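## Task

Take the red tank top from the laundry pile and set it on the left arm's side of the table, separate from every other garment. All other garments must stay on the side where the pile sits. Nothing may end up on the floor or draped over a table edge. Dropping or tossing laundry is allowed. Anything that stays put only because the robot holds it does not count. Release the tank top and move the grippers away at the end.

## Robot and tools

Robot: two arms, left_arm and right_arm, each ending in a two-finger parallel gripper, working over a table in a physics simulator. Cameras: cam_high (fixed overhead view), cam_left_wrist and cam_right_wrist, each 504x504 pixels.

World frame: origin on the tabletop midway between the arms; +x goes out over the table, +z up, and left_arm sits on the +y side. The names left and right refer to the arms, not to image sides. So the left arm's half of the table is the +y half. Gripper frame: fingers extend along the gripper's +z axis and close along its y axis. The reported hand position is the spot between the finger pads, roughly 1 cm short of the tips; it can be a bit wrong, more so when the arm reaches far.

Row format (used by execute_actions and move): one flat list of 14 numbers, each in [-1, 1]. First 7 belong to left_arm: dx, dy, dz, rx, ry, rz, opening; the next 7 to right_arm in the same order. Always send all 14 even if one arm should not move. dx..rz are an offset, not a pose: a target relative to the gripper's pose printed in the most recent result showing it (before any such result in the scene, and for a second call inside one reply, relative to where the gripper is when the motion starts). Offsets are expressed in the gripper's own axes, not world axes. Scale: 1.0 equals 0.6 m of translation or 180 degrees of rotation; rx, ry, rz form a single rotation vector. Opening is absolute, not an offset: +1 fully open (0.094 m), -1 closed. All-zero offsets mean go back to the reference pose, not stay still.

execute_actions(actions, pictures): actions holds at most one item. Empty list: just read the state. {"rows": [...], "steps": n}: up to 15 rows, n from 1 to 15 (default 15), each step 1/30 s; row k is used at step k and the final row repeats for leftover steps. Every row is measured from the same reference pose, not from the previous row. {"steps": n} alone, n up to 300: wait, counted from the previous result. pictures (boolean) chooses whether images come back. A rejected call moves nothing.

move(target, speed): target is one 14-number row as above; each gripper travels a straight line toward its target, all arms finishing together, over 0.5 to 10 s (cut off at 10 s). speed in m/s, 0.002 to 0.5, default 0.25; rotation limited to twice that in rad/s. Openings are applied when the move begins. Paths ignore obstacles and the other arm. Grippers trail the path, may wander, and can exceed speed near full arm extension. Result adds a move: line with the ending (done, off_target, moving, held, fault) plus any limits (paced = pose clipped; held = some steps blocked, after which the arm may jump fast), and each gripper's distance from target. Images always included.

wait(seconds): 0 to 10 s, sends nothing new. zoom_image(camera, region): enlarges [x0, y0, x1, y1] pixels (top-left origin, at most 504x504) of that camera's latest picture. finished_scene(scene): closes the given scene (1 or 2) and reports success; irreversible, and the next task arrives in its result.

Result lines: the state line lists each arm's end_effector_position (metres, world frame) and end_effector_quat_wxyz. grip_measured is the measured finger gap on the same scale as opening; Joint positions ends with the gap in metres; readings may be off about 1 mm. Hand target shows where the controller is steering each gripper now. A pose unreachable line names an arm whose command was altered or blocked by a clearance check; HELD marks blocked steps. FAULT or OVER-TEMPERATURE FAULT lines report an arm stop. MOTOR HOT warns from 75 °C.

Control behaviour: each step the commanded pose is clamped to within 70 mm and 16 degrees of the measured one, then solved by damped IK, favouring position over orientation. Long motions may need several actions; after an action the arm drifts only to its last clamped pose. Arms usually settle a centimetre or more low; to hold an arm steady, in a reply's first call send the offset back to its desired pose, then zeros, raising the aim if it still sags. Joint limits (rad): waist -2.618 to 3.054, shoulder 0 to 3.142, elbow 0 to 3.142, wrist pitch -1.571 to 1.571, wrist yaw -1.571 to 1.571, wrist roll -2.094 to 2.094. The simulation keeps running while the operator composes each reply.

Gripping: to hold cloth, command an opening roughly 0.03 below grip_measured (smaller gaps squeeze harder). Pads push about 50 to 62 N; thin material gets less force.

Avoid: letting the arms collide or press on each other (can end the scene), slamming into the table or pile, fast contacts, aiming far past a contact point, dropping garments off the table, and holding loads long enough to overheat motors (90 °C pauses an arm, 100 °C makes it collapse). Finish with the garment released on the +y half and both grippers lifted clear.

Each tool is called after "Emit:" as name([rows], argument=value, ...), one row to a line, values as JSON.

## Session

I'll start by looking at the current state.

Emit:
execute_actions(actions=[])

Scene clock: 0.00 s of 6000.00 s.
left_arm: end_effector_position=(+0.3861, +0.2844, +0.4023) grip_measured=+1.000 end_effector_quat_wxyz=(+0.702, -0.015, +0.712, +0.008) | right_arm: end_effector_position=(+0.3745, -0.3190, +0.4145) grip_measured=+1.000 end_effector_quat_wxyz=(+0.714, +0.013, +0.699, -0.017)
Joint positions: left_arm=[-0.012  1.048  1.042 -0.009  0.004 -0.011  0.094] | right_arm=[ 0.001  1.055  1.059  0.017  0.    -0.005  0.094]
Joint velocities: left_arm=[ 0.002 -0.007 -0.007  0.022  0.007  0.007  0.   ] | right_arm=[-0.002 -0.002  0.002 -0.022 -0.007  0.007  0.   ]
Motor temperatures (°C, as the motors report them): left_arm=[25 27 26 24 27 26] | right_arm=[26 26 24 25 25 28]
Hand target (left_arm): +0.382, +0.284, +0.418; +0.716, -0.016, +0.698, +0.007
Hand target (right_arm): +0.372, -0.319, +0.421; +0.719, +0.013, +0.695, -0.018

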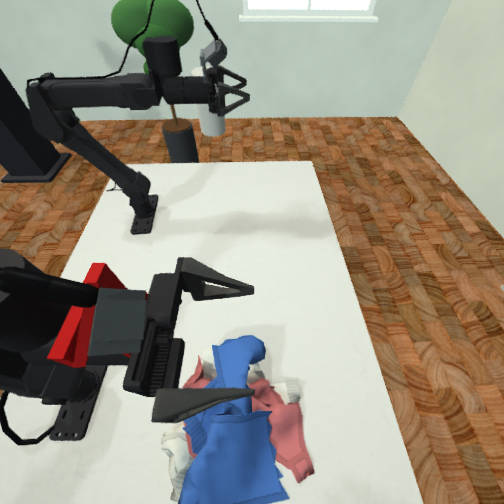

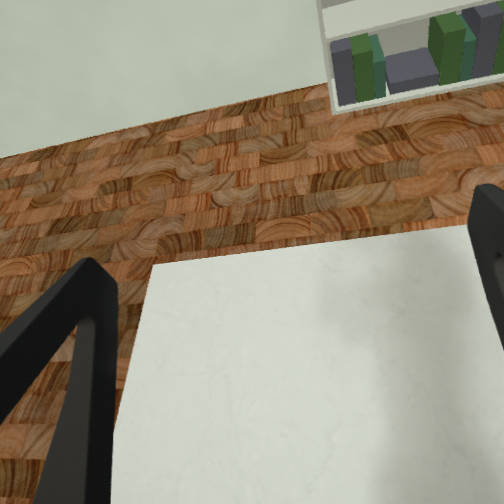

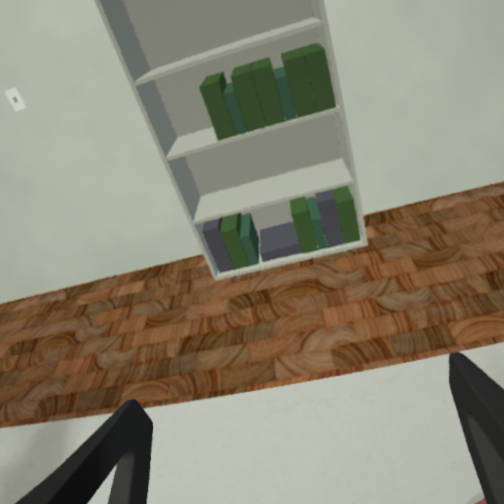

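Emit:
zoom_image(camera="cam_high", region=[120, 300, 380, 504])

Region (120, 300, 380, 504) of cam_high's 504x504 image, scaled by 1.938, with more detail than that image has; it fills the top 395 rows of this view, and the rest is white.

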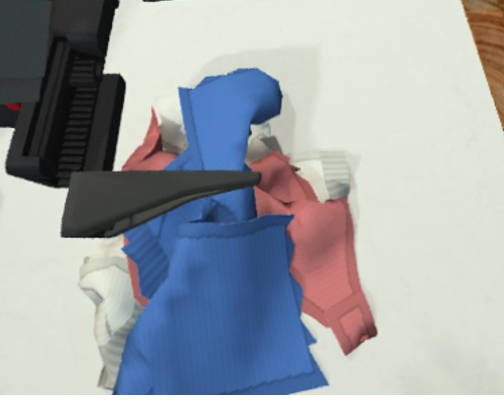

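Emit:
move(target=[-0.02, 0.3, -0.15, -0.15, 0, 0, 1, 0.27, -0.2, 0.08, 0, 0.5, 0, 1], speed=0.4)

Scene clock: 101.63 s of 6000.00 s.
left_arm: end_effector_position=(+0.2950, +0.4641, +0.4005) grip_measured=+1.000 end_effector_quat_wxyz=(+0.669, -0.188, +0.699, +0.167) | right_arm: end_effector_position=(+0.4214, -0.4386, +0.2410) grip_measured=+1.000 end_effector_quat_wxyz=(+0.160, +0.022, +0.986, -0.038)
Joint positions: left_arm=[ 0.618  0.937  1.026 -0.139  0.16  -0.011  0.094] | right_arm=[-0.27   2.103  2.404 -1.542 -0.019 -0.267  0.094]
Joint velocities: left_arm=[ 0.002  0.012  0.012  0.125 -0.051 -0.022  0.   ] | right_arm=[-0.007  0.002 -0.017 -0.051  0.007 -0.037  0.   ]
Motor temperatures (°C, as the motors report them): left_arm=[25 27 28 33 27 26] | right_arm=[26 27 28 35 25 28]
Hand target (left_arm): +0.290, +0.461, +0.414; +0.681, -0.182, +0.689, +0.171
Hand target (right_arm): +0.421, -0.443, +0.246; +0.164, +0.021, +0.985, -0.047
Off the commanded pose (left_arm): 0.014 m, 2 deg.
Off the commanded pose (right_arm): 0.014 m, 18 deg; orientation clipped at the last step of the last action.
joint sent to its limit (right arm) — the command would take joint 4 (wrist pitch) past its lower limit, so that joint was sent only as far as its limit.
After step 90, 96.13 s passed at rest.
move: off_target (left_arm, right_arm); limits=paced
camera_calibration (this result's frames):
cam_left_wrist: T_world_to_cam=[[0.45562, -0.856283, -0.243288, 0.359862], [-0.788183, -0.261031, -0.557342, 0.579805], [0.413737, 0.445692, -0.793839, 0.0791519], [0, 0, 0, 1]] pos_world=[0.260284, 0.424214, 0.473534]
cam_right_wrist: T_world_to_cam=[[-0.301982, -0.949517, -0.0849954, -0.263785], [-0.930282, 0.274032, 0.24389, 0.503563], [-0.208287, 0.15272, -0.966071, 0.502432], [0, 0, 0, 1]] pos_world=[0.493447, -0.465193, 0.34015]

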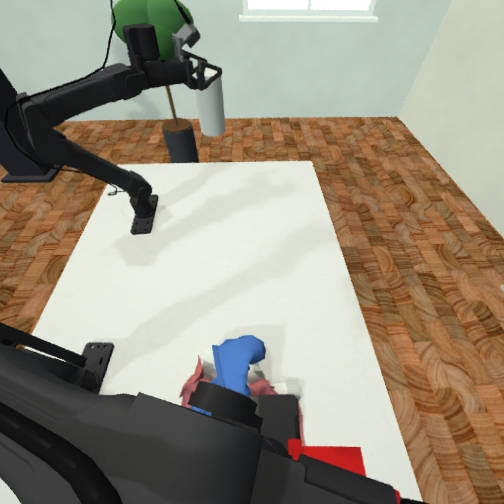

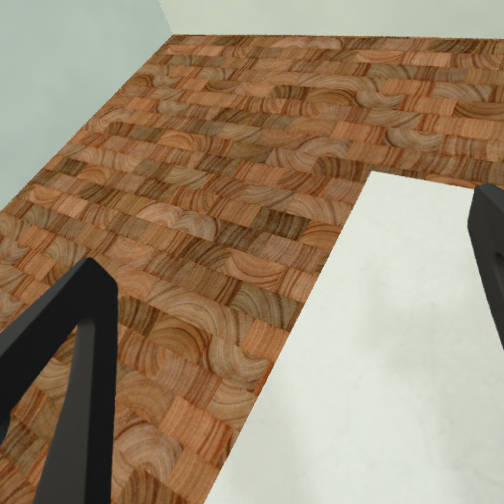

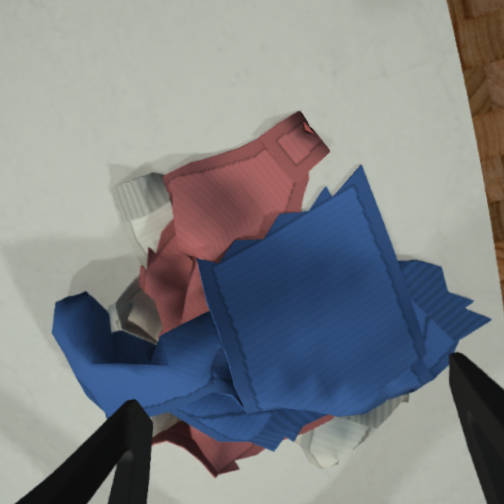

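Emit:
move(target=[-0.02, 0, 0, 0, 0, 0, 1, 0.038, 0.062, 0.36, 0, 0, 0, 1], speed=0.3)

Scene clock: 122.43 s of 6000.00 s.
left_arm: end_effector_position=(+0.2952, +0.4639, +0.3955) grip_measured=+1.000 end_effector_quat_wxyz=(+0.658, -0.192, +0.710, +0.161) | right_arm: end_effector_position=(+0.4635, -0.4181, +0.0290) grip_measured=+1.000 end_effector_quat_wxyz=(+0.157, +0.021, +0.987, -0.033)
Joint positions: left_arm=[ 0.618  0.943  1.041 -0.181  0.161 -0.011  0.094] | right_arm=[-0.198  2.156  1.618 -0.71  -0.004 -0.198  0.094]
Joint velocities: left_arm=[ 0.007 -0.002 -0.012 -0.095 -0.051  0.022  0.   ] | right_arm=[-0.012  0.002 -0.017  0.007 -0.022 -0.007  0.   ]
Motor temperatures (°C, as the motors report them): left_arm=[25 27 28 33 27 26] | right_arm=[26 29 28 32 25 28]
Hand target (left_arm): +0.295, +0.464, +0.412; +0.669, -0.188, +0.699, +0.167
Hand target (right_arm): +0.466, -0.417, +0.026; +0.160, +0.022, +0.986, -0.037
Off the commanded pose (left_arm): 0.017 m, 2 deg.
Off the commanded pose (right_arm): 0.006 m, 1 deg.
After step 90, 16.27 s passed at rest.
move: off_target (left_arm)
camera_calibration (this result's frames):
cam_left_wrist: T_world_to_cam=[[0.44806, -0.861925, -0.237335, 0.360882], [-0.802747, -0.271038, -0.531164, 0.575705], [0.393497, 0.428513, -0.813349, 0.0967869], [0, 0, 0, 1]] pos_world=[0.262363, 0.425617, 0.470165]
cam_right_wrist: T_world_to_cam=[[-0.299813, -0.949454, -0.0929976, -0.250315], [-0.92969, 0.268918, 0.251712, 0.586205], [-0.21398, 0.161926, -0.963324, 0.309635], [0, 0, 0, 1]] pos_world=[0.536197, -0.445441, 0.127445]

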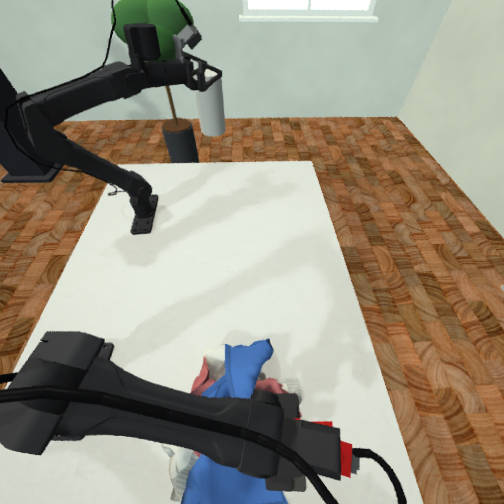

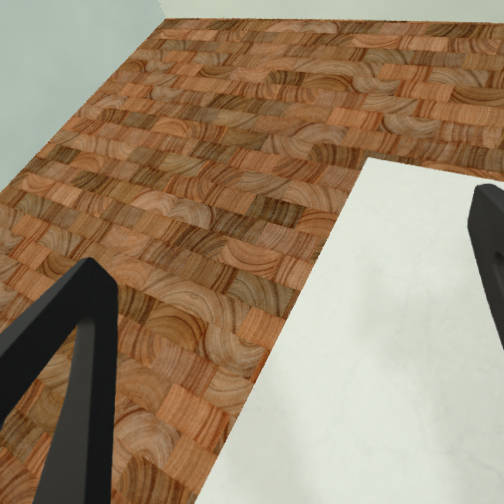

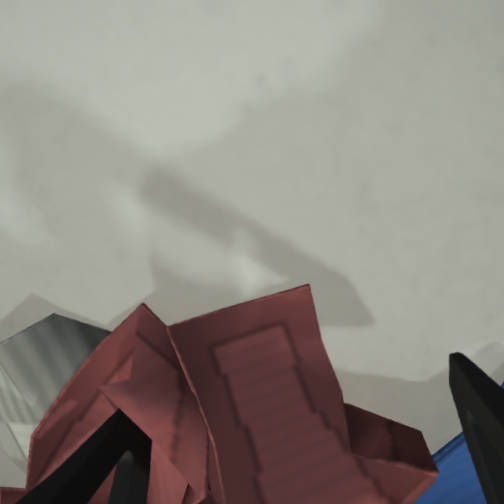

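Emit:
execute_actions([
  {"rows": [[-0.03,0,0,0,0,0,1, 0,0,0.02,0,0,0,1],[-0.03,0,0,0,0,0,1, 0,0,0.025,0,0,0,1],[-0.03,0,0,0,0,0,1, 0,0,0.025,0,0,0,1],[-0.03,0,0,0,0,0,1, 0,0,0.025,0,0,0,0.3],[-0.03,0,0,0,0,0,1, 0,0,0.025,0,0,0,-0.3],[-0.03,0,0,0,0,0,1, 0,0,0.025,0,0,0,-1]], "steps": 15},
], pictures=false)

Scene clock: 127.83 s of 6000.00 s.
left_arm: end_effector_position=(+0.2961, +0.4646, +0.3978) grip_measured=+1.000 end_effector_quat_wxyz=(+0.648, -0.196, +0.719, +0.157) | right_arm: end_effector_position=(+0.4693, -0.4180, +0.0254) grip_measured=-0.961 end_effector_quat_wxyz=(+0.166, +0.020, +0.985, -0.031)
Joint positions: left_arm=[ 0.618  0.963  1.088 -0.237  0.161 -0.011  0.094] | right_arm=[-0.198  2.169  1.618 -0.682 -0.012 -0.198  0.002]
Joint velocities: left_arm=[-0.002 -0.017  0.007 -0.022 -0.007  0.007  0.   ] | right_arm=[ 0.002 -0.022 -0.027 -0.022 -0.051  0.051  0.001]
Motor temperatures (°C, as the motors report them): left_arm=[25 27 29 33 27 26] | right_arm=[26 30 27 32 25 28]
Hand target (left_arm): +0.296, +0.464, +0.413; +0.658, -0.192, +0.710, +0.162
Hand target (right_arm): +0.468, -0.419, +0.015; +0.157, +0.021, +0.987, -0.033
Off the commanded pose (left_arm): 0.016 m, 2 deg.
Off the commanded pose (right_arm): 0.011 m, 1 deg.
Steps of this call (steps 1 to 90: nothing new was sent; then 1.90 s passed at rest; steps 91 to 105: all 15 steps of this action). Readings (end_effector_position):
91: left_arm (+0.2952, +0.4639, +0.3953) | right_arm (+0.4640, -0.4182, +0.0288)
92: left_arm (+0.2957, +0.4643, +0.3956) | right_arm (+0.4646, -0.4184, +0.0280)
94: left_arm (+0.2966, +0.4650, +0.3990) | right_arm (+0.4658, -0.4183, +0.0254)
98: left_arm (+0.2964, +0.4648, +0.4006) | right_arm (+0.4680, -0.4172, +0.0249)
105: the state above

Emit:
move(target=[-0.03, 0, 0, 0, 0, 0, 1, -0.064, 0.163, -0.57, 0, -0.06, 0, -1], speed=0.3)

Scene clock: 136.03 s of 6000.00 s.
left_arm: end_effector_position=(+0.2973, +0.4655, +0.3988) grip_measured=+1.000 end_effector_quat_wxyz=(+0.636, -0.201, +0.729, +0.152) | right_arm: end_effector_position=(+0.4050, -0.2984, +0.3613) grip_measured=-0.961 end_effector_quat_wxyz=(+0.316, +0.014, +0.949, -0.024)
Joint positions: left_arm=[ 0.618  0.985  1.136 -0.297  0.161 -0.011  0.094] | right_arm=[ 0.089  1.874  2.485 -1.542  0.082  0.047  0.002]
Joint velocities: left_arm=[-0.007  0.002 -0.007 -0.007 -0.007  0.081  0.   ] | right_arm=[-0.007  0.012  0.007  0.022 -0.037  0.066 -0.001]
Motor temperatures (°C, as the motors report them): left_arm=[25 27 29 34 27 26] | right_arm=[26 30 27 32 25 28]
Hand target (left_arm): +0.297, +0.465, +0.415; +0.648, -0.196, +0.719, +0.157
Hand target (right_arm): +0.405, -0.298, +0.358; +0.310, +0.016, +0.950, -0.029
Off the commanded pose (left_arm): 0.017 m, 2 deg.
Off the commanded pose (right_arm): 0.008 m, 7 deg.
joint sent to its limit (right arm) — the command would take joint 4 (wrist pitch) past its lower limit, so that joint was sent only as far as its limit.
After step 90, 3.33 s passed at rest.
move: off_target (left_arm, right_arm)
camera_calibration (this result's frames):
cam_left_wrist: T_world_to_cam=[[0.436545, -0.870992, -0.225393, 0.365027], [-0.827899, -0.290843, -0.479576, 0.575699], [0.352153, 0.39596, -0.848059, 0.139221], [0, 0, 0, 1]] pos_world=[0.268243, 0.430247, 0.476434]
cam_right_wrist: T_world_to_cam=[[-0.228444, -0.95577, -0.185246, -0.120814], [-0.968269, 0.242858, -0.0589528, 0.536006], [0.101334, 0.165901, -0.980922, 0.477702], [0, 0, 0, 1]] pos_world=[0.442992, -0.324895, 0.477807]

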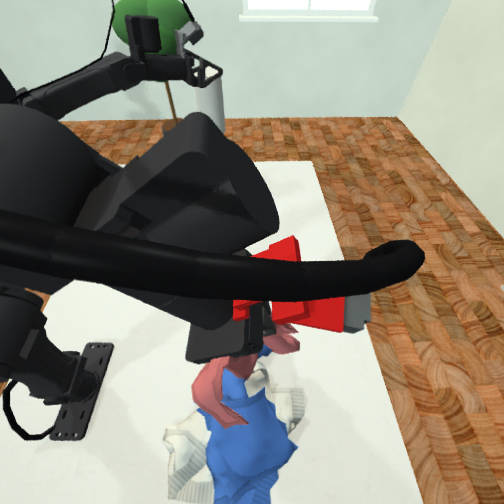

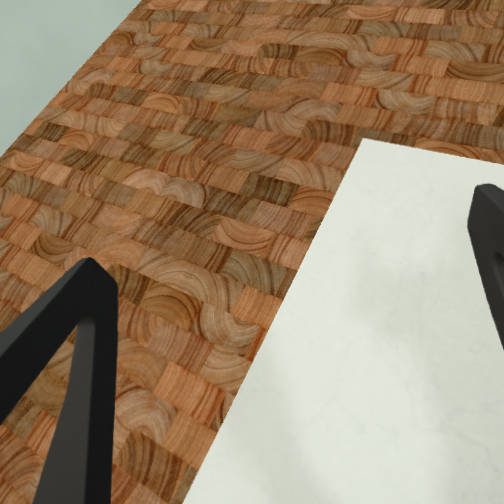

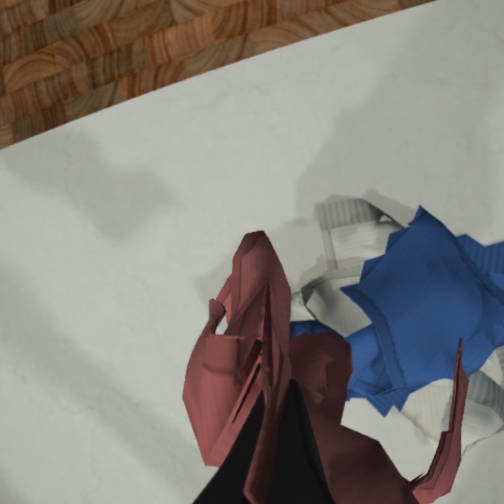

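Emit:
move(target=[-0.03, 0, 0, 0, 0, 0, 1, 0.11, 0.827, -0.12, 0, 0, 0, -1], speed=0.35)

Scene clock: 147.40 s of 6000.00 s.
left_arm: end_effector_position=(+0.2988, +0.4667, +0.3998) grip_measured=+1.000 end_effector_quat_wxyz=(+0.624, -0.206, +0.739, +0.147) | right_arm: end_effector_position=(+0.3220, +0.2066, +0.3519) grip_measured=-0.961 end_effector_quat_wxyz=(+0.499, -0.080, +0.835, +0.219)
Joint positions: left_arm=[ 0.618  1.011  1.185 -0.355  0.161 -0.011  0.094] | right_arm=[ 1.201  2.399  2.852 -0.961  0.584  0.617  0.002]
Joint velocities: left_arm=[-0.017 -0.022 -0.007  0.037 -0.022 -0.022  0.   ] | right_arm=[-0.007 -0.002  0.007 -0.007 -0.022 -0.022  0.   ]
Motor temperatures (°C, as the motors report them): left_arm=[25 27 29 34 27 26] | right_arm=[26 30 27 32 25 28]
Hand target (left_arm): +0.299, +0.467, +0.416; +0.636, -0.201, +0.729, +0.152
Hand target (right_arm): +0.326, +0.203, +0.363; +0.513, -0.070, +0.826, +0.223
Off the commanded pose (left_arm): 0.017 m, 2 deg.
Off the commanded pose (right_arm): 0.013 m, 39 deg; orientation clipped at the last step of the last action.
elbow stopped short (right arm): the move would have taken joint 3 (elbow) straighter than the controller allows; a more bent joint 3 avoids this.
move: off_target (left_arm, right_arm); limits=paced
camera_calibration (this result's frames):
cam_left_wrist: T_world_to_cam=[[0.430622, -0.875655, -0.218616, 0.366863], [-0.840313, -0.300618, -0.451113, 0.574667], [0.329299, 0.377965, -0.865277, 0.161159], [0, 0, 0, 1]] pos_world=[0.271852, 0.433088, 0.478889]
cam_right_wrist: T_world_to_cam=[[0.248762, -0.799815, -0.546273, 0.282272], [-0.90466, 0.00960456, -0.426027, 0.489334], [0.345989, 0.60017, -0.721171, 0.133252], [0, 0, 0, 1]] pos_world=[0.326358, 0.141091, 0.458764]

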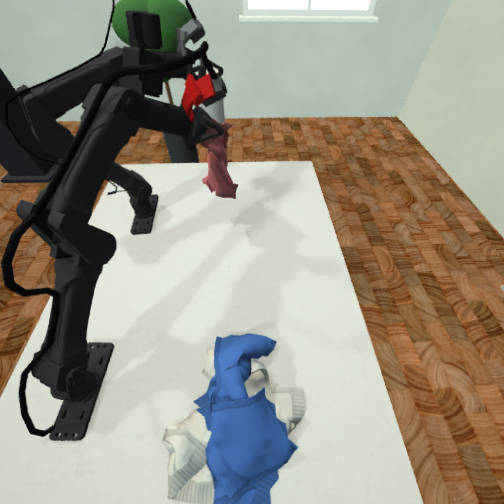

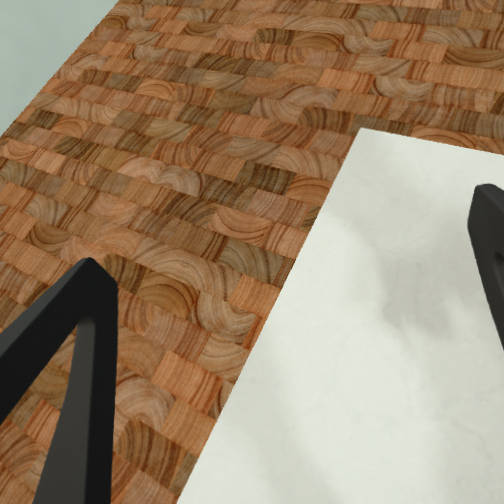

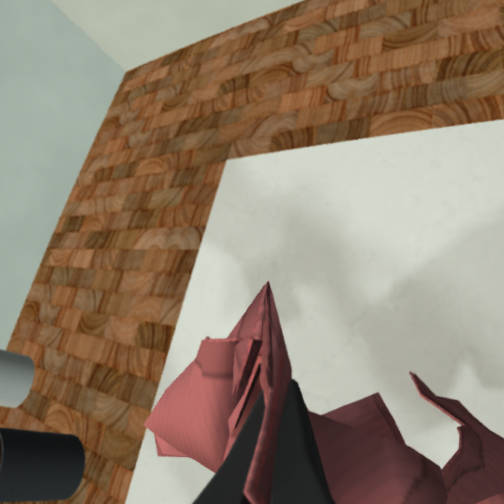

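Emit:
move(target=[-0.03, 0, 0, 0, 0, 0, 1, 0.3225, -0.06, 0.1715, 0, 0, 0, -1], speed=0.3)

Scene clock: 156.77 s of 6000.00 s.
left_arm: end_effector_position=(+0.3008, +0.4683, +0.4012) grip_measured=+1.000 end_effector_quat_wxyz=(+0.612, -0.210, +0.749, +0.142) | right_arm: end_effector_position=(+0.3224, +0.2339, +0.1291) grip_measured=-0.961 end_effector_quat_wxyz=(+0.495, -0.076, +0.837, +0.220)
Joint positions: left_arm=[ 0.618  1.04   1.239 -0.412  0.161 -0.011  0.094] | right_arm=[1.222 2.296 1.742 0.028 0.6   0.644 0.002]
Joint velocities: left_arm=[-0.007  0.002 -0.007 -0.037 -0.022  0.007  0.   ] | right_arm=[-0.022 -0.002 -0.017 -0.007  0.022 -0.081  0.001]
Motor temperatures (°C, as the motors report them): left_arm=[25 27 29 34 27 26] | right_arm=[26 32 27 33 25 28]
Hand target (left_arm): +0.301, +0.468, +0.417; +0.625, -0.206, +0.739, +0.147
Hand target (right_arm): +0.320, +0.234, +0.132; +0.499, -0.079, +0.835, +0.219
Off the commanded pose (left_arm): 0.016 m, 2 deg.
Off the commanded pose (right_arm): 0.004 m, 1 deg.
move: off_target (left_arm)
camera_calibration (this result's frames):
cam_left_wrist: T_world_to_cam=[[0.424947, -0.880123, -0.211667, 0.368696], [-0.851835, -0.309689, -0.422457, 0.573644], [0.306264, 0.359827, -0.881321, 0.183027], [0, 0, 0, 1]] pos_world=[0.275919, 0.436291, 0.481686]
cam_right_wrist: T_world_to_cam=[[0.238701, -0.799558, -0.551116, 0.18613], [-0.90971, 0.0144585, -0.414993, 0.393685], [0.339779, 0.600415, -0.723915, -0.0416175], [0, 0, 0, 1]] pos_world=[0.32785, 0.168118, 0.235828]

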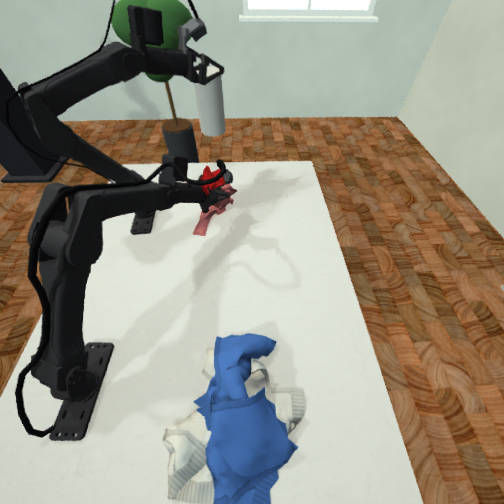

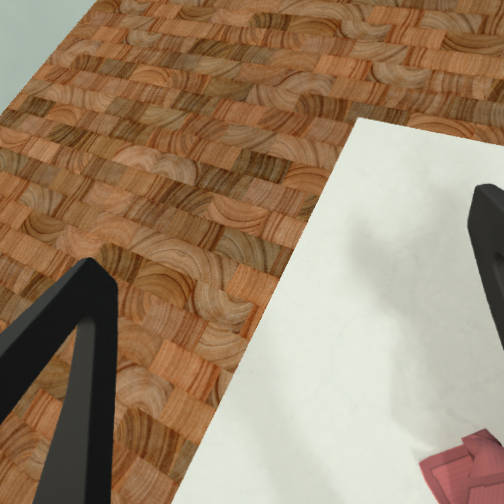

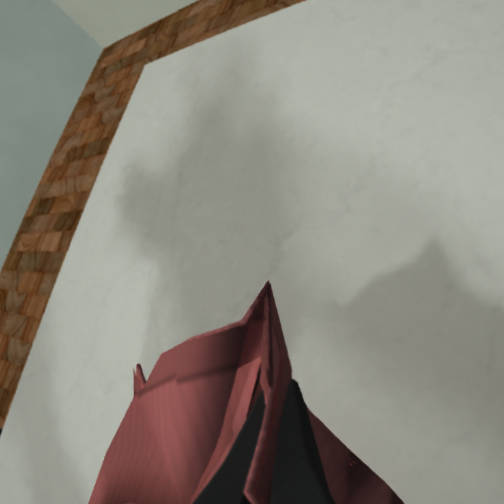

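Now release, then retreat the right arm up and back toward its own side.

Emit:
move(target=[-0.03, 0, 0, 0, 0, 0, 1, -0.3, -0.25, -0.25, 0, 0, 0, 1], speed=0.3)

Scene clock: 162.47 s of 6000.00 s.
left_arm: end_effector_position=(+0.3033, +0.4703, +0.4024) grip_measured=+1.000 end_effector_quat_wxyz=(+0.600, -0.215, +0.758, +0.137) | right_arm: end_effector_position=(+0.3482, +0.0207, +0.3015) grip_measured=+1.000 end_effector_quat_wxyz=(+0.496, -0.073, +0.838, +0.218)
Joint positions: left_arm=[ 0.618  1.074  1.294 -0.469  0.161 -0.011  0.094] | right_arm=[ 0.896  1.54   1.393 -0.304  0.318  0.478  0.094]
Joint velocities: left_arm=[-0.012  0.012 -0.012  0.037 -0.022  0.066  0.   ] | right_arm=[-0.012  0.002 -0.012 -0.037  0.022 -0.007  0.   ]
Motor temperatures (°C, as the motors report them): left_arm=[25 27 29 34 27 26] | right_arm=[26 32 27 34 25 28]
Hand target (left_arm): +0.303, +0.470, +0.419; +0.612, -0.210, +0.749, +0.142
Hand target (right_arm): +0.347, +0.019, +0.308; +0.497, -0.077, +0.836, +0.218
Off the commanded pose (left_arm): 0.016 m, 2 deg.
Off the commanded pose (right_arm): 0.005 m, 0 deg.
After step 90, 1.03 s passed at rest.
move: off_target (left_arm)
camera_calibration (this result's frames):
cam_left_wrist: T_world_to_cam=[[0.419336, -0.884541, -0.204313, 0.370446], [-0.86283, -0.318346, -0.392659, 0.572333], [0.282281, 0.340943, -0.896703, 0.204927], [0, 0, 0, 1]] pos_world=[0.280638, 0.440006, 0.484177]
cam_right_wrist: T_world_to_cam=[[0.232897, -0.800942, -0.551589, 0.106798], [-0.909459, 0.0215121, -0.415237, 0.491593], [0.344447, 0.598355, -0.723414, 0.200655], [0, 0, 0, 1]] pos_world=[0.353096, -0.0450989, 0.408193]

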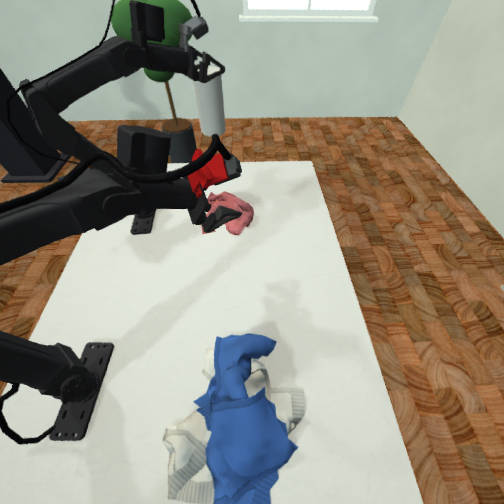

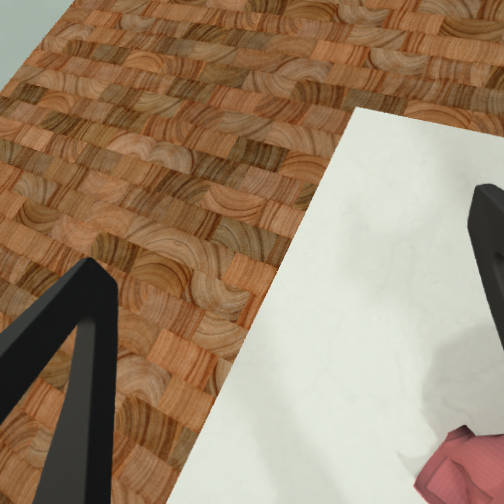

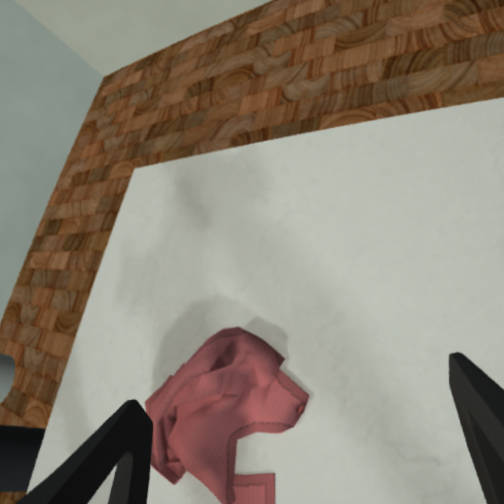

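Emit:
finished_scene(scene=1)

The scene is finished: the task was done.


## Next scene

Take the blue shorts from the laundry pile and set them on the left arm's side of the table, separate from every other garment. All other garments must stay on the side where the pile sits. Nothing may end up on the floor or draped over a table edge. Dropping or tossing laundry is allowed. Anything that stays put only because the robot holds it does not count. Release the shorts and move the grippers away at the end.

Emit:
execute_actions(actions=[])

Scene clock: 0.00 s of 6000.00 s.
left_arm: end_effector_position=(+0.3861, +0.2844, +0.4023) grip_measured=+1.000 end_effector_quat_wxyz=(+0.702, -0.015, +0.712, +0.008) | right_arm: end_effector_position=(+0.3745, -0.3190, +0.4145) grip_measured=+1.000 end_effector_quat_wxyz=(+0.714, +0.013, +0.699, -0.017)
Joint positions: left_arm=[-0.012  1.048  1.042 -0.009  0.004 -0.011  0.094] | right_arm=[ 0.001  1.055  1.059  0.017  0.    -0.005  0.094]
Joint velocities: left_arm=[-0.002  0.002 -0.007 -0.066 -0.066 -0.022  0.   ] | right_arm=[-0.012  0.022  0.007 -0.022 -0.007 -0.022  0.   ]
Motor temperatures (°C, as the motors report them): left_arm=[25 27 27 29 27 26] | right_arm=[26 27 26 29 25 28]
Hand target (left_arm): +0.383, +0.284, +0.415; +0.714, -0.016, +0.700, +0.007
Hand target (right_arm): +0.372, -0.319, +0.421; +0.719, +0.013, +0.695, -0.018

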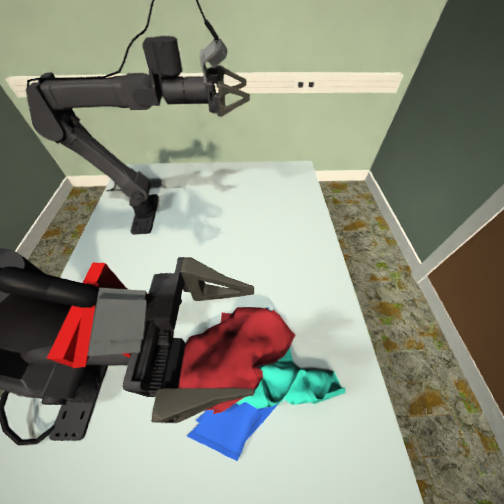

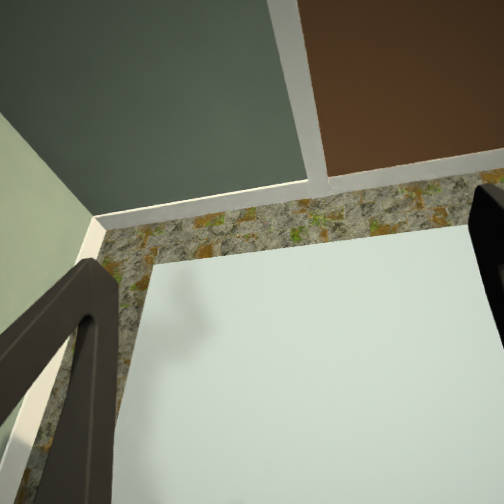

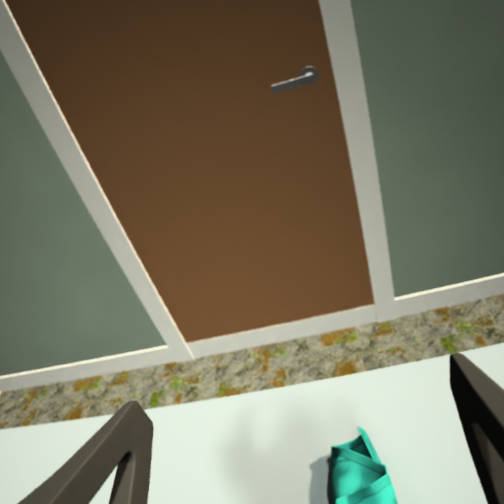

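Emit:
move(target=[-0.02, 0.3, -0.15, -0.15, 0, 0, 1, 0.6395, -0.1813, -0.0808, 0.385, 0.385, 0.385, 1], speed=0.35)

Scene clock: 24.20 s of 6000.00 s.
left_arm: end_effector_position=(+0.2945, +0.4640, +0.4033) grip_measured=+1.000 end_effector_quat_wxyz=(+0.672, -0.187, +0.697, +0.168) | right_arm: end_effector_position=(+0.3245, -0.4256, +0.0200) grip_measured=+1.000 end_effector_quat_wxyz=(+0.011, +0.716, +0.698, +0.003)
Joint positions: left_arm=[ 0.618  0.935  1.028 -0.134  0.16  -0.011  0.094] | right_arm=[-0.309  1.943  1.312 -0.918  0.003  1.243  0.094]
Joint velocities: left_arm=[ 0.007 -0.002 -0.002  0.066  0.007  0.066  0.   ] | right_arm=[ 0.017 -0.007 -0.012 -0.051 -0.007  0.022  0.   ]
Motor temperatures (°C, as the motors report them): left_arm=[25 27 28 33 27 26] | right_arm=[26 28 28 32 25 28]
Hand target (left_arm): +0.290, +0.461, +0.414; +0.681, -0.182, +0.689, +0.171
Hand target (right_arm): +0.327, -0.428, +0.024; +0.010, +0.720, +0.693, +0.005
Off the commanded pose (left_arm): 0.011 m, 2 deg.
Off the commanded pose (right_arm): 0.012 m, 1 deg.
After step 90, 17.67 s passed at rest.
move: off_target (left_arm, right_arm)
camera_calibration (this result's frames):
cam_left_wrist: T_world_to_cam=[[0.457557, -0.854845, -0.244706, 0.359988], [-0.784382, -0.258427, -0.563879, 0.581265], [0.418791, 0.44995, -0.78877, 0.0761154], [0, 0, 0, 1]] pos_world=[0.259342, 0.423701, 0.475892]
cam_right_wrist: T_world_to_cam=[[-0.947984, 0.306594, -0.0855893, 0.444726], [0.214327, 0.813585, 0.540503, 0.316048], [0.235349, 0.494045, -0.836977, 0.265513], [0, 0, 0, 1]] pos_world=[0.291367, -0.524657, 0.0894672]

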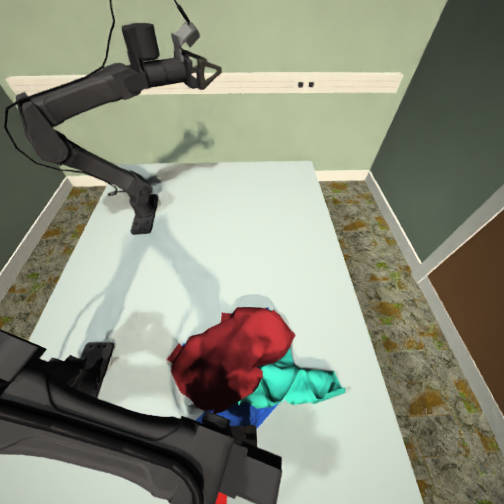

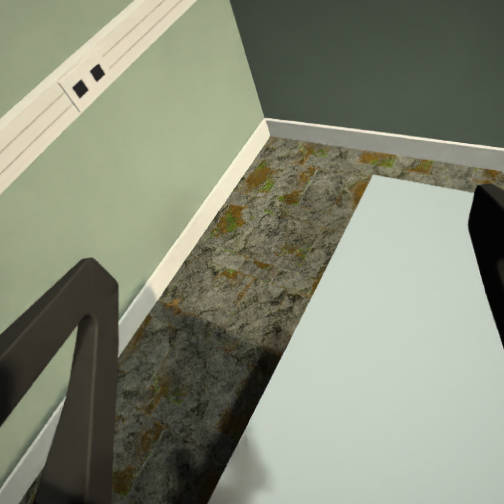

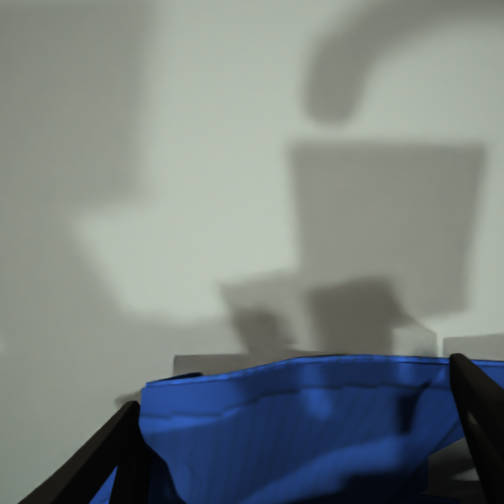

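Emit:
execute_actions([
  {"rows": [[-0.02,0,0,0,0,0,1, 0,0,0.012,0,0,0,1],[-0.02,0,0,0,0,0,1, 0,0,0.015,0,0,0,0.3],[-0.02,0,0,0,0,0,1, 0,0,0.015,0,0,0,-0.3],[-0.02,0,0,0,0,0,1, 0,0,0.015,0,0,0,-1]], "steps": 15},
], pictures=false)

Scene clock: 29.30 s of 6000.00 s.
left_arm: end_effector_position=(+0.2952, +0.4642, +0.4005) grip_measured=+1.000 end_effector_quat_wxyz=(+0.663, -0.190, +0.705, +0.164) | right_arm: end_effector_position=(+0.3300, -0.4273, +0.0202) grip_measured=-0.980 end_effector_quat_wxyz=(+0.021, +0.716, +0.698, +0.009)
Joint positions: left_arm=[ 0.618  0.944  1.047 -0.17   0.161 -0.011  0.094] | right_arm=[-0.309  1.943  1.312 -0.894  0.002  1.244  0.001]
Joint velocities: left_arm=[-0.002  0.002  0.007 -0.095 -0.051  0.007  0.   ] | right_arm=[ 0.007  0.022  0.002  0.037  0.037 -0.081 -0.   ]
Motor temperatures (°C, as the motors report them): left_arm=[25 27 29 33 27 26] | right_arm=[26 28 28 32 25 28]
Hand target (left_arm): +0.294, +0.464, +0.415; +0.672, -0.187, +0.697, +0.168
Hand target (right_arm): +0.324, -0.426, +0.011; +0.011, +0.716, +0.698, +0.003
Off the commanded pose (left_arm): 0.015 m, 2 deg.
Off the commanded pose (right_arm): 0.011 m, 1 deg.
Steps of this call (steps 1 to 90: nothing new was sent; then 1.60 s passed at rest; steps 91 to 105: all 15 steps of this action). Readings (end_effector_position):
91: left_arm (+0.2946, +0.4638, +0.4031) | right_arm (+0.3245, -0.4252, +0.0200)
92: left_arm (+0.2948, +0.4640, +0.4028) | right_arm (+0.3254, -0.4256, +0.0200)
94: left_arm (+0.2952, +0.4642, +0.4032) | right_arm (+0.3275, -0.4264, +0.0201)
98: left_arm (+0.2953, +0.4643, +0.4022) | right_arm (+0.3296, -0.4271, +0.0202)
105: the state above

Emit:
move(target=[-0.03, 0, 0, 0, 0, 0, 1, 0.07, 0.072, -0.566, 0, 0, 0, -1], speed=0.3)

Scene clock: 38.37 s of 6000.00 s.
left_arm: end_effector_position=(+0.2961, +0.4650, +0.4036) grip_measured=+1.000 end_effector_quat_wxyz=(+0.654, -0.194, +0.713, +0.160) | right_arm: end_effector_position=(+0.3681, -0.3848, +0.3589) grip_measured=-0.980 end_effector_quat_wxyz=(+0.252, +0.682, +0.666, +0.165)
Joint positions: left_arm=[ 0.618  0.964  1.095 -0.225  0.161 -0.011  0.094] | right_arm=[-0.17   1.763  2.343 -1.539  0.002  1.378  0.001]
Joint velocities: left_arm=[ 0.012 -0.012  0.002  0.095 -0.081  0.022  0.   ] | right_arm=[-0.007 -0.007  0.007 -0.022  0.066  0.022 -0.001]
Motor temperatures (°C, as the motors report them): left_arm=[25 27 29 34 27 26] | right_arm=[26 29 27 31 25 28]
Hand target (left_arm): +0.296, +0.465, +0.418; +0.663, -0.190, +0.705, +0.164
Hand target (right_arm): +0.365, -0.382, +0.363; +0.254, +0.681, +0.666, +0.166
Off the commanded pose (left_arm): 0.015 m, 2 deg.
Off the commanded pose (right_arm): 0.009 m, 33 deg; orientation clipped at the last step of the last action.
joint sent to its limit (right arm) — the command would take joint 4 (wrist pitch) past its lower limit, so that joint was sent only as far as its limit.
After step 110, 3.80 s passed at rest.
move: off_target (left_arm, right_arm); limits=paced
camera_calibration (this result's frames):
cam_left_wrist: T_world_to_cam=[[0.446594, -0.863257, -0.235246, 0.36354], [-0.807272, -0.275382, -0.521993, 0.580751], [0.385832, 0.423026, -0.819868, 0.110038], [0, 0, 0, 1]] pos_world=[0.264013, 0.427209, 0.478886]
cam_right_wrist: T_world_to_cam=[[-0.737798, 0.258764, -0.623454, 0.599863], [-0.0903335, 0.877449, 0.471087, 0.251969], [0.668949, 0.403886, -0.624006, 0.248027], [0, 0, 0, 1]] pos_world=[0.299422, -0.476488, 0.410058]

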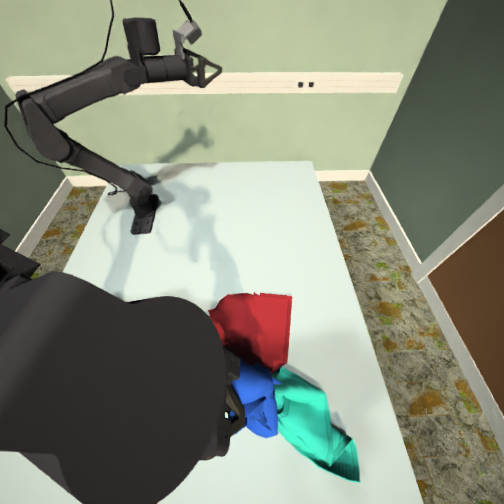

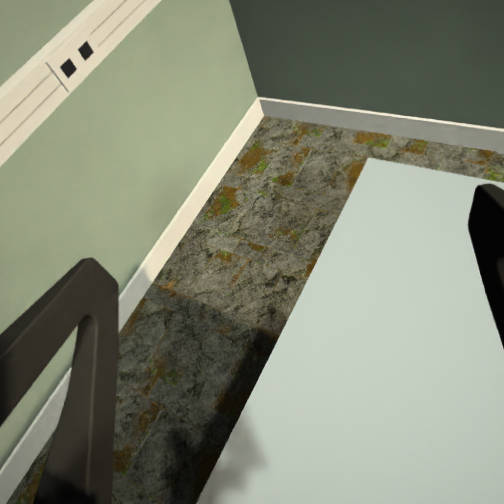

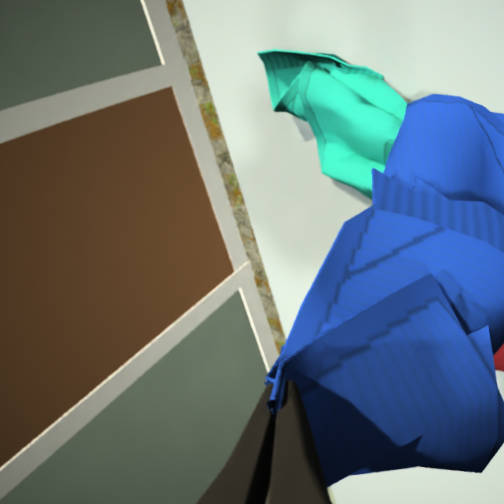

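Emit:
move(target=[-0.03, 0, 0, 0, 0, 0, 1, 0.99, -0.018, -0.188, 0, 0, 0, -1], speed=0.35)

Scene clock: 51.67 s of 6000.00 s.
left_arm: end_effector_position=(+0.2974, +0.4659, +0.4068) grip_measured=+1.000 end_effector_quat_wxyz=(+0.645, -0.198, +0.722, +0.156) | right_arm: end_effector_position=(+0.3243, +0.2234, +0.3763) grip_measured=-0.980 end_effector_quat_wxyz=(+0.221, +0.488, +0.640, +0.550)
Joint positions: left_arm=[ 0.618  0.987  1.145 -0.28   0.161 -0.011  0.094] | right_arm=[ 1.212  2.41   2.853 -0.81   0.599  2.054  0.001]
Joint velocities: left_arm=[-0.007 -0.007 -0.002  0.037 -0.037 -0.022  0.   ] | right_arm=[ 0.002  0.002  0.002 -0.022 -0.022 -0.007 -0.   ]
Motor temperatures (°C, as the motors report them): left_arm=[25 27 29 34 27 26] | right_arm=[26 30 27 31 25 28]
Hand target (left_arm): +0.297, +0.466, +0.421; +0.654, -0.194, +0.713, +0.160
Hand target (right_arm): +0.328, +0.221, +0.384; +0.227, +0.492, +0.628, +0.559
Off the commanded pose (left_arm): 0.015 m, 2 deg.
Off the commanded pose (right_arm): 0.008 m, 50 deg; orientation clipped at the last step of the last action.
elbow stopped short (right arm): the move would have taken joint 3 (elbow) straighter than the controller allows; a more bent joint 3 avoids this.
move: off_target (left_arm, right_arm); limits=paced
camera_calibration (this result's frames):
cam_left_wrist: T_world_to_cam=[[0.441575, -0.867215, -0.230107, 0.365805], [-0.81829, -0.284072, -0.499705, 0.581883], [0.367985, 0.408952, -0.835072, 0.12977], [0, 0, 0, 1]] pos_world=[0.266866, 0.429458, 0.483312]
cam_right_wrist: T_world_to_cam=[[-0.433237, 0.357441, -0.82737, 0.376888], [-0.714701, 0.423031, 0.556998, -0.0221828], [0.549097, 0.832635, 0.0721905, -0.276392], [0, 0, 0, 1]] pos_world=[0.299194, 0.104803, 0.344134]

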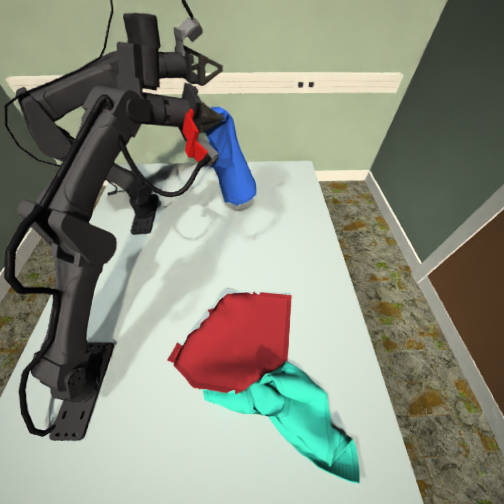

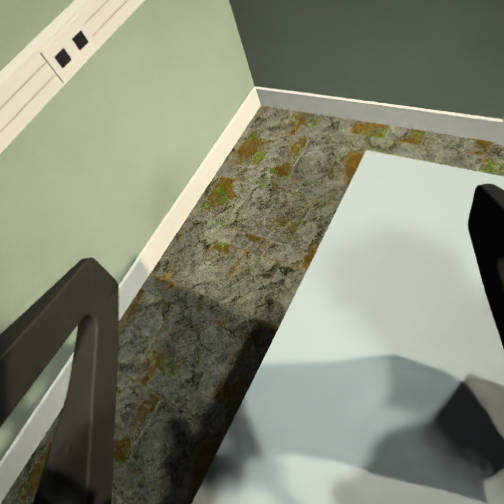

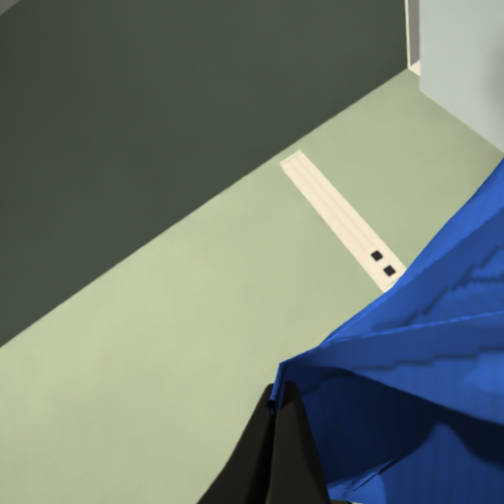

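Emit:
move(target=[-0.03, 0, 0, 0, 0, 0, 1, -0.077, -0.386, 0.139, 0, 0, 0, -1], speed=0.3)

Scene clock: 61.93 s of 6000.00 s.
left_arm: end_effector_position=(+0.2992, +0.4674, +0.4099) grip_measured=+1.000 end_effector_quat_wxyz=(+0.635, -0.202, +0.730, +0.152) | right_arm: end_effector_position=(+0.3251, +0.2389, +0.1277) grip_measured=-0.980 end_effector_quat_wxyz=(+0.217, +0.494, +0.636, +0.551)
Joint positions: left_arm=[ 0.618  1.013  1.198 -0.335  0.161 -0.011  0.094] | right_arm=[1.224 2.314 1.637 0.305 0.612 2.076 0.001]
Joint velocities: left_arm=[ 0.002  0.002  0.007  0.022 -0.007 -0.007  0.   ] | right_arm=[-0.012 -0.002 -0.012  0.081 -0.066  0.007 -0.   ]
Motor temperatures (°C, as the motors report them): left_arm=[25 27 30 34 27 26] | right_arm=[26 32 28 32 25 28]
Hand target (left_arm): +0.299, +0.467, +0.424; +0.645, -0.198, +0.722, +0.156
Hand target (right_arm): +0.322, +0.241, +0.127; +0.221, +0.489, +0.640, +0.550
Off the commanded pose (left_arm): 0.015 m, 2 deg.
Off the commanded pose (right_arm): 0.005 m, 1 deg.
move: off_target (left_arm)
camera_calibration (this result's frames):
cam_left_wrist: T_world_to_cam=[[0.436602, -0.871137, -0.22472, 0.368088], [-0.828966, -0.292491, -0.476723, 0.583067], [0.349562, 0.394423, -0.849845, 0.149541], [0, 0, 0, 1]] pos_world=[0.27036, 0.432214, 0.487764]
cam_right_wrist: T_world_to_cam=[[-0.438095, 0.369908, -0.819293, 0.163569], [-0.706699, 0.421551, 0.568218, 0.106612], [0.555562, 0.827927, 0.0767343, -0.27334], [0, 0, 0, 1]] pos_world=[0.298859, 0.120857, 0.0944062]

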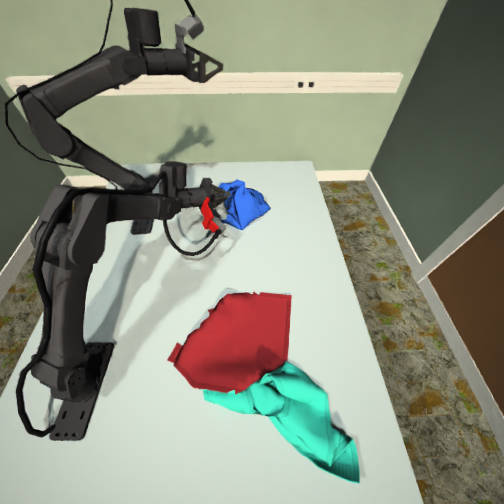

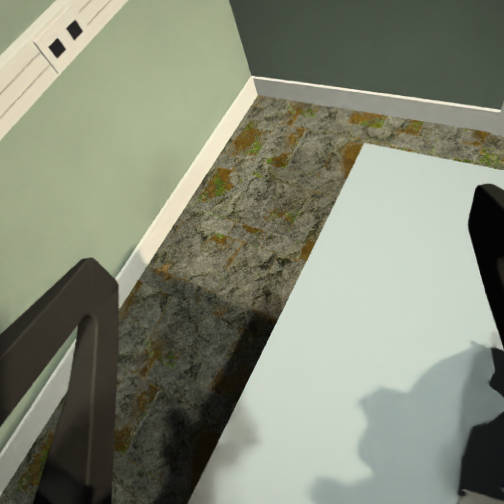

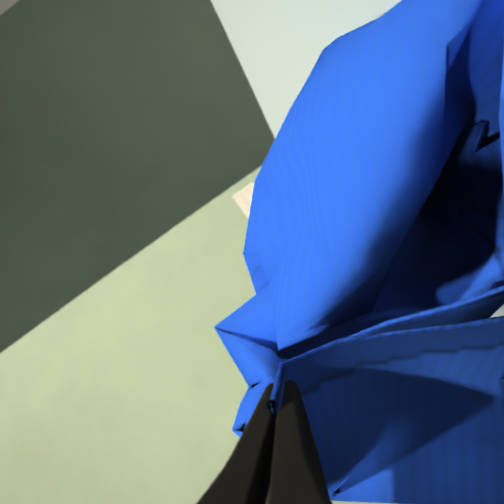

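Emit:
move(target=[-0.03, 0, 0, 0, 0, 0, 1, -0.23, 0.2, -0.416, 0, 0, 0, 1], speed=0.3)

Scene clock: 69.13 s of 6000.00 s.
left_arm: end_effector_position=(+0.3014, +0.4691, +0.4131) grip_measured=+1.000 end_effector_quat_wxyz=(+0.625, -0.206, +0.738, +0.148) | right_arm: end_effector_position=(+0.2249, -0.0070, +0.2863) grip_measured=+1.000 end_effector_quat_wxyz=(+0.213, +0.494, +0.630, +0.560)
Joint positions: left_arm=[ 0.618  1.043  1.254 -0.389  0.161 -0.011  0.094] | right_arm=[ 1.217  1.13   0.903 -0.122  0.602  2.076  0.094]
Joint velocities: left_arm=[-0.007 -0.007 -0.012  0.007 -0.022 -0.051  0.   ] | right_arm=[-0.007 -0.012 -0.017 -0.081 -0.022 -0.037  0.   ]
Motor temperatures (°C, as the motors report them): left_arm=[25 27 30 34 27 26] | right_arm=[26 33 28 33 25 28]
Hand target (left_arm): +0.301, +0.469, +0.428; +0.635, -0.202, +0.730, +0.152
Hand target (right_arm): +0.225, -0.011, +0.282; +0.218, +0.494, +0.636, +0.551
Off the commanded pose (left_arm): 0.015 m, 2 deg.
Off the commanded pose (right_arm): 0.013 m, 1 deg.
move: off_target (left_arm, right_arm)
camera_calibration (this result's frames):
cam_left_wrist: T_world_to_cam=[[0.431684, -0.875016, -0.219081, 0.370315], [-0.839271, -0.300618, -0.453048, 0.584033], [0.330565, 0.379442, -0.864147, 0.169398], [0, 0, 0, 1]] pos_world=[0.274306, 0.435326, 0.492109]
cam_right_wrist: T_world_to_cam=[[-0.433856, 0.386878, -0.813692, 0.33818], [-0.710949, 0.40777, 0.572953, 0.0489107], [0.553462, 0.827073, 0.098137, -0.0319168], [0, 0, 0, 1]] pos_world=[0.199159, -0.124381, 0.250283]

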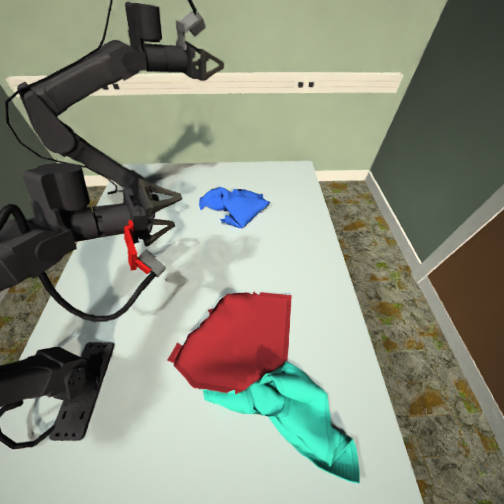

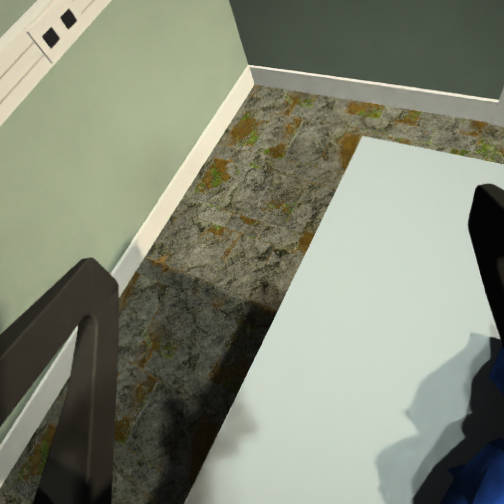

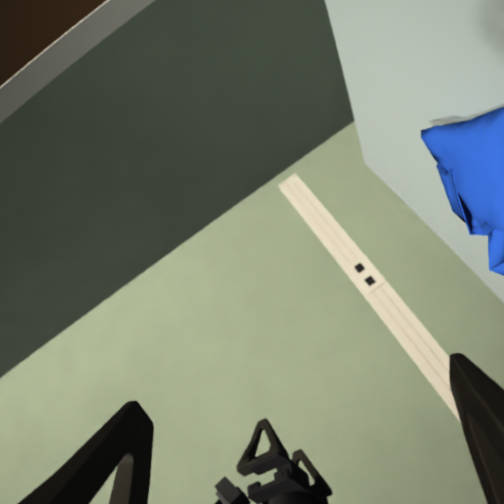

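Emit:
finished_scene(scene=2)

The scene is finished: the task was done.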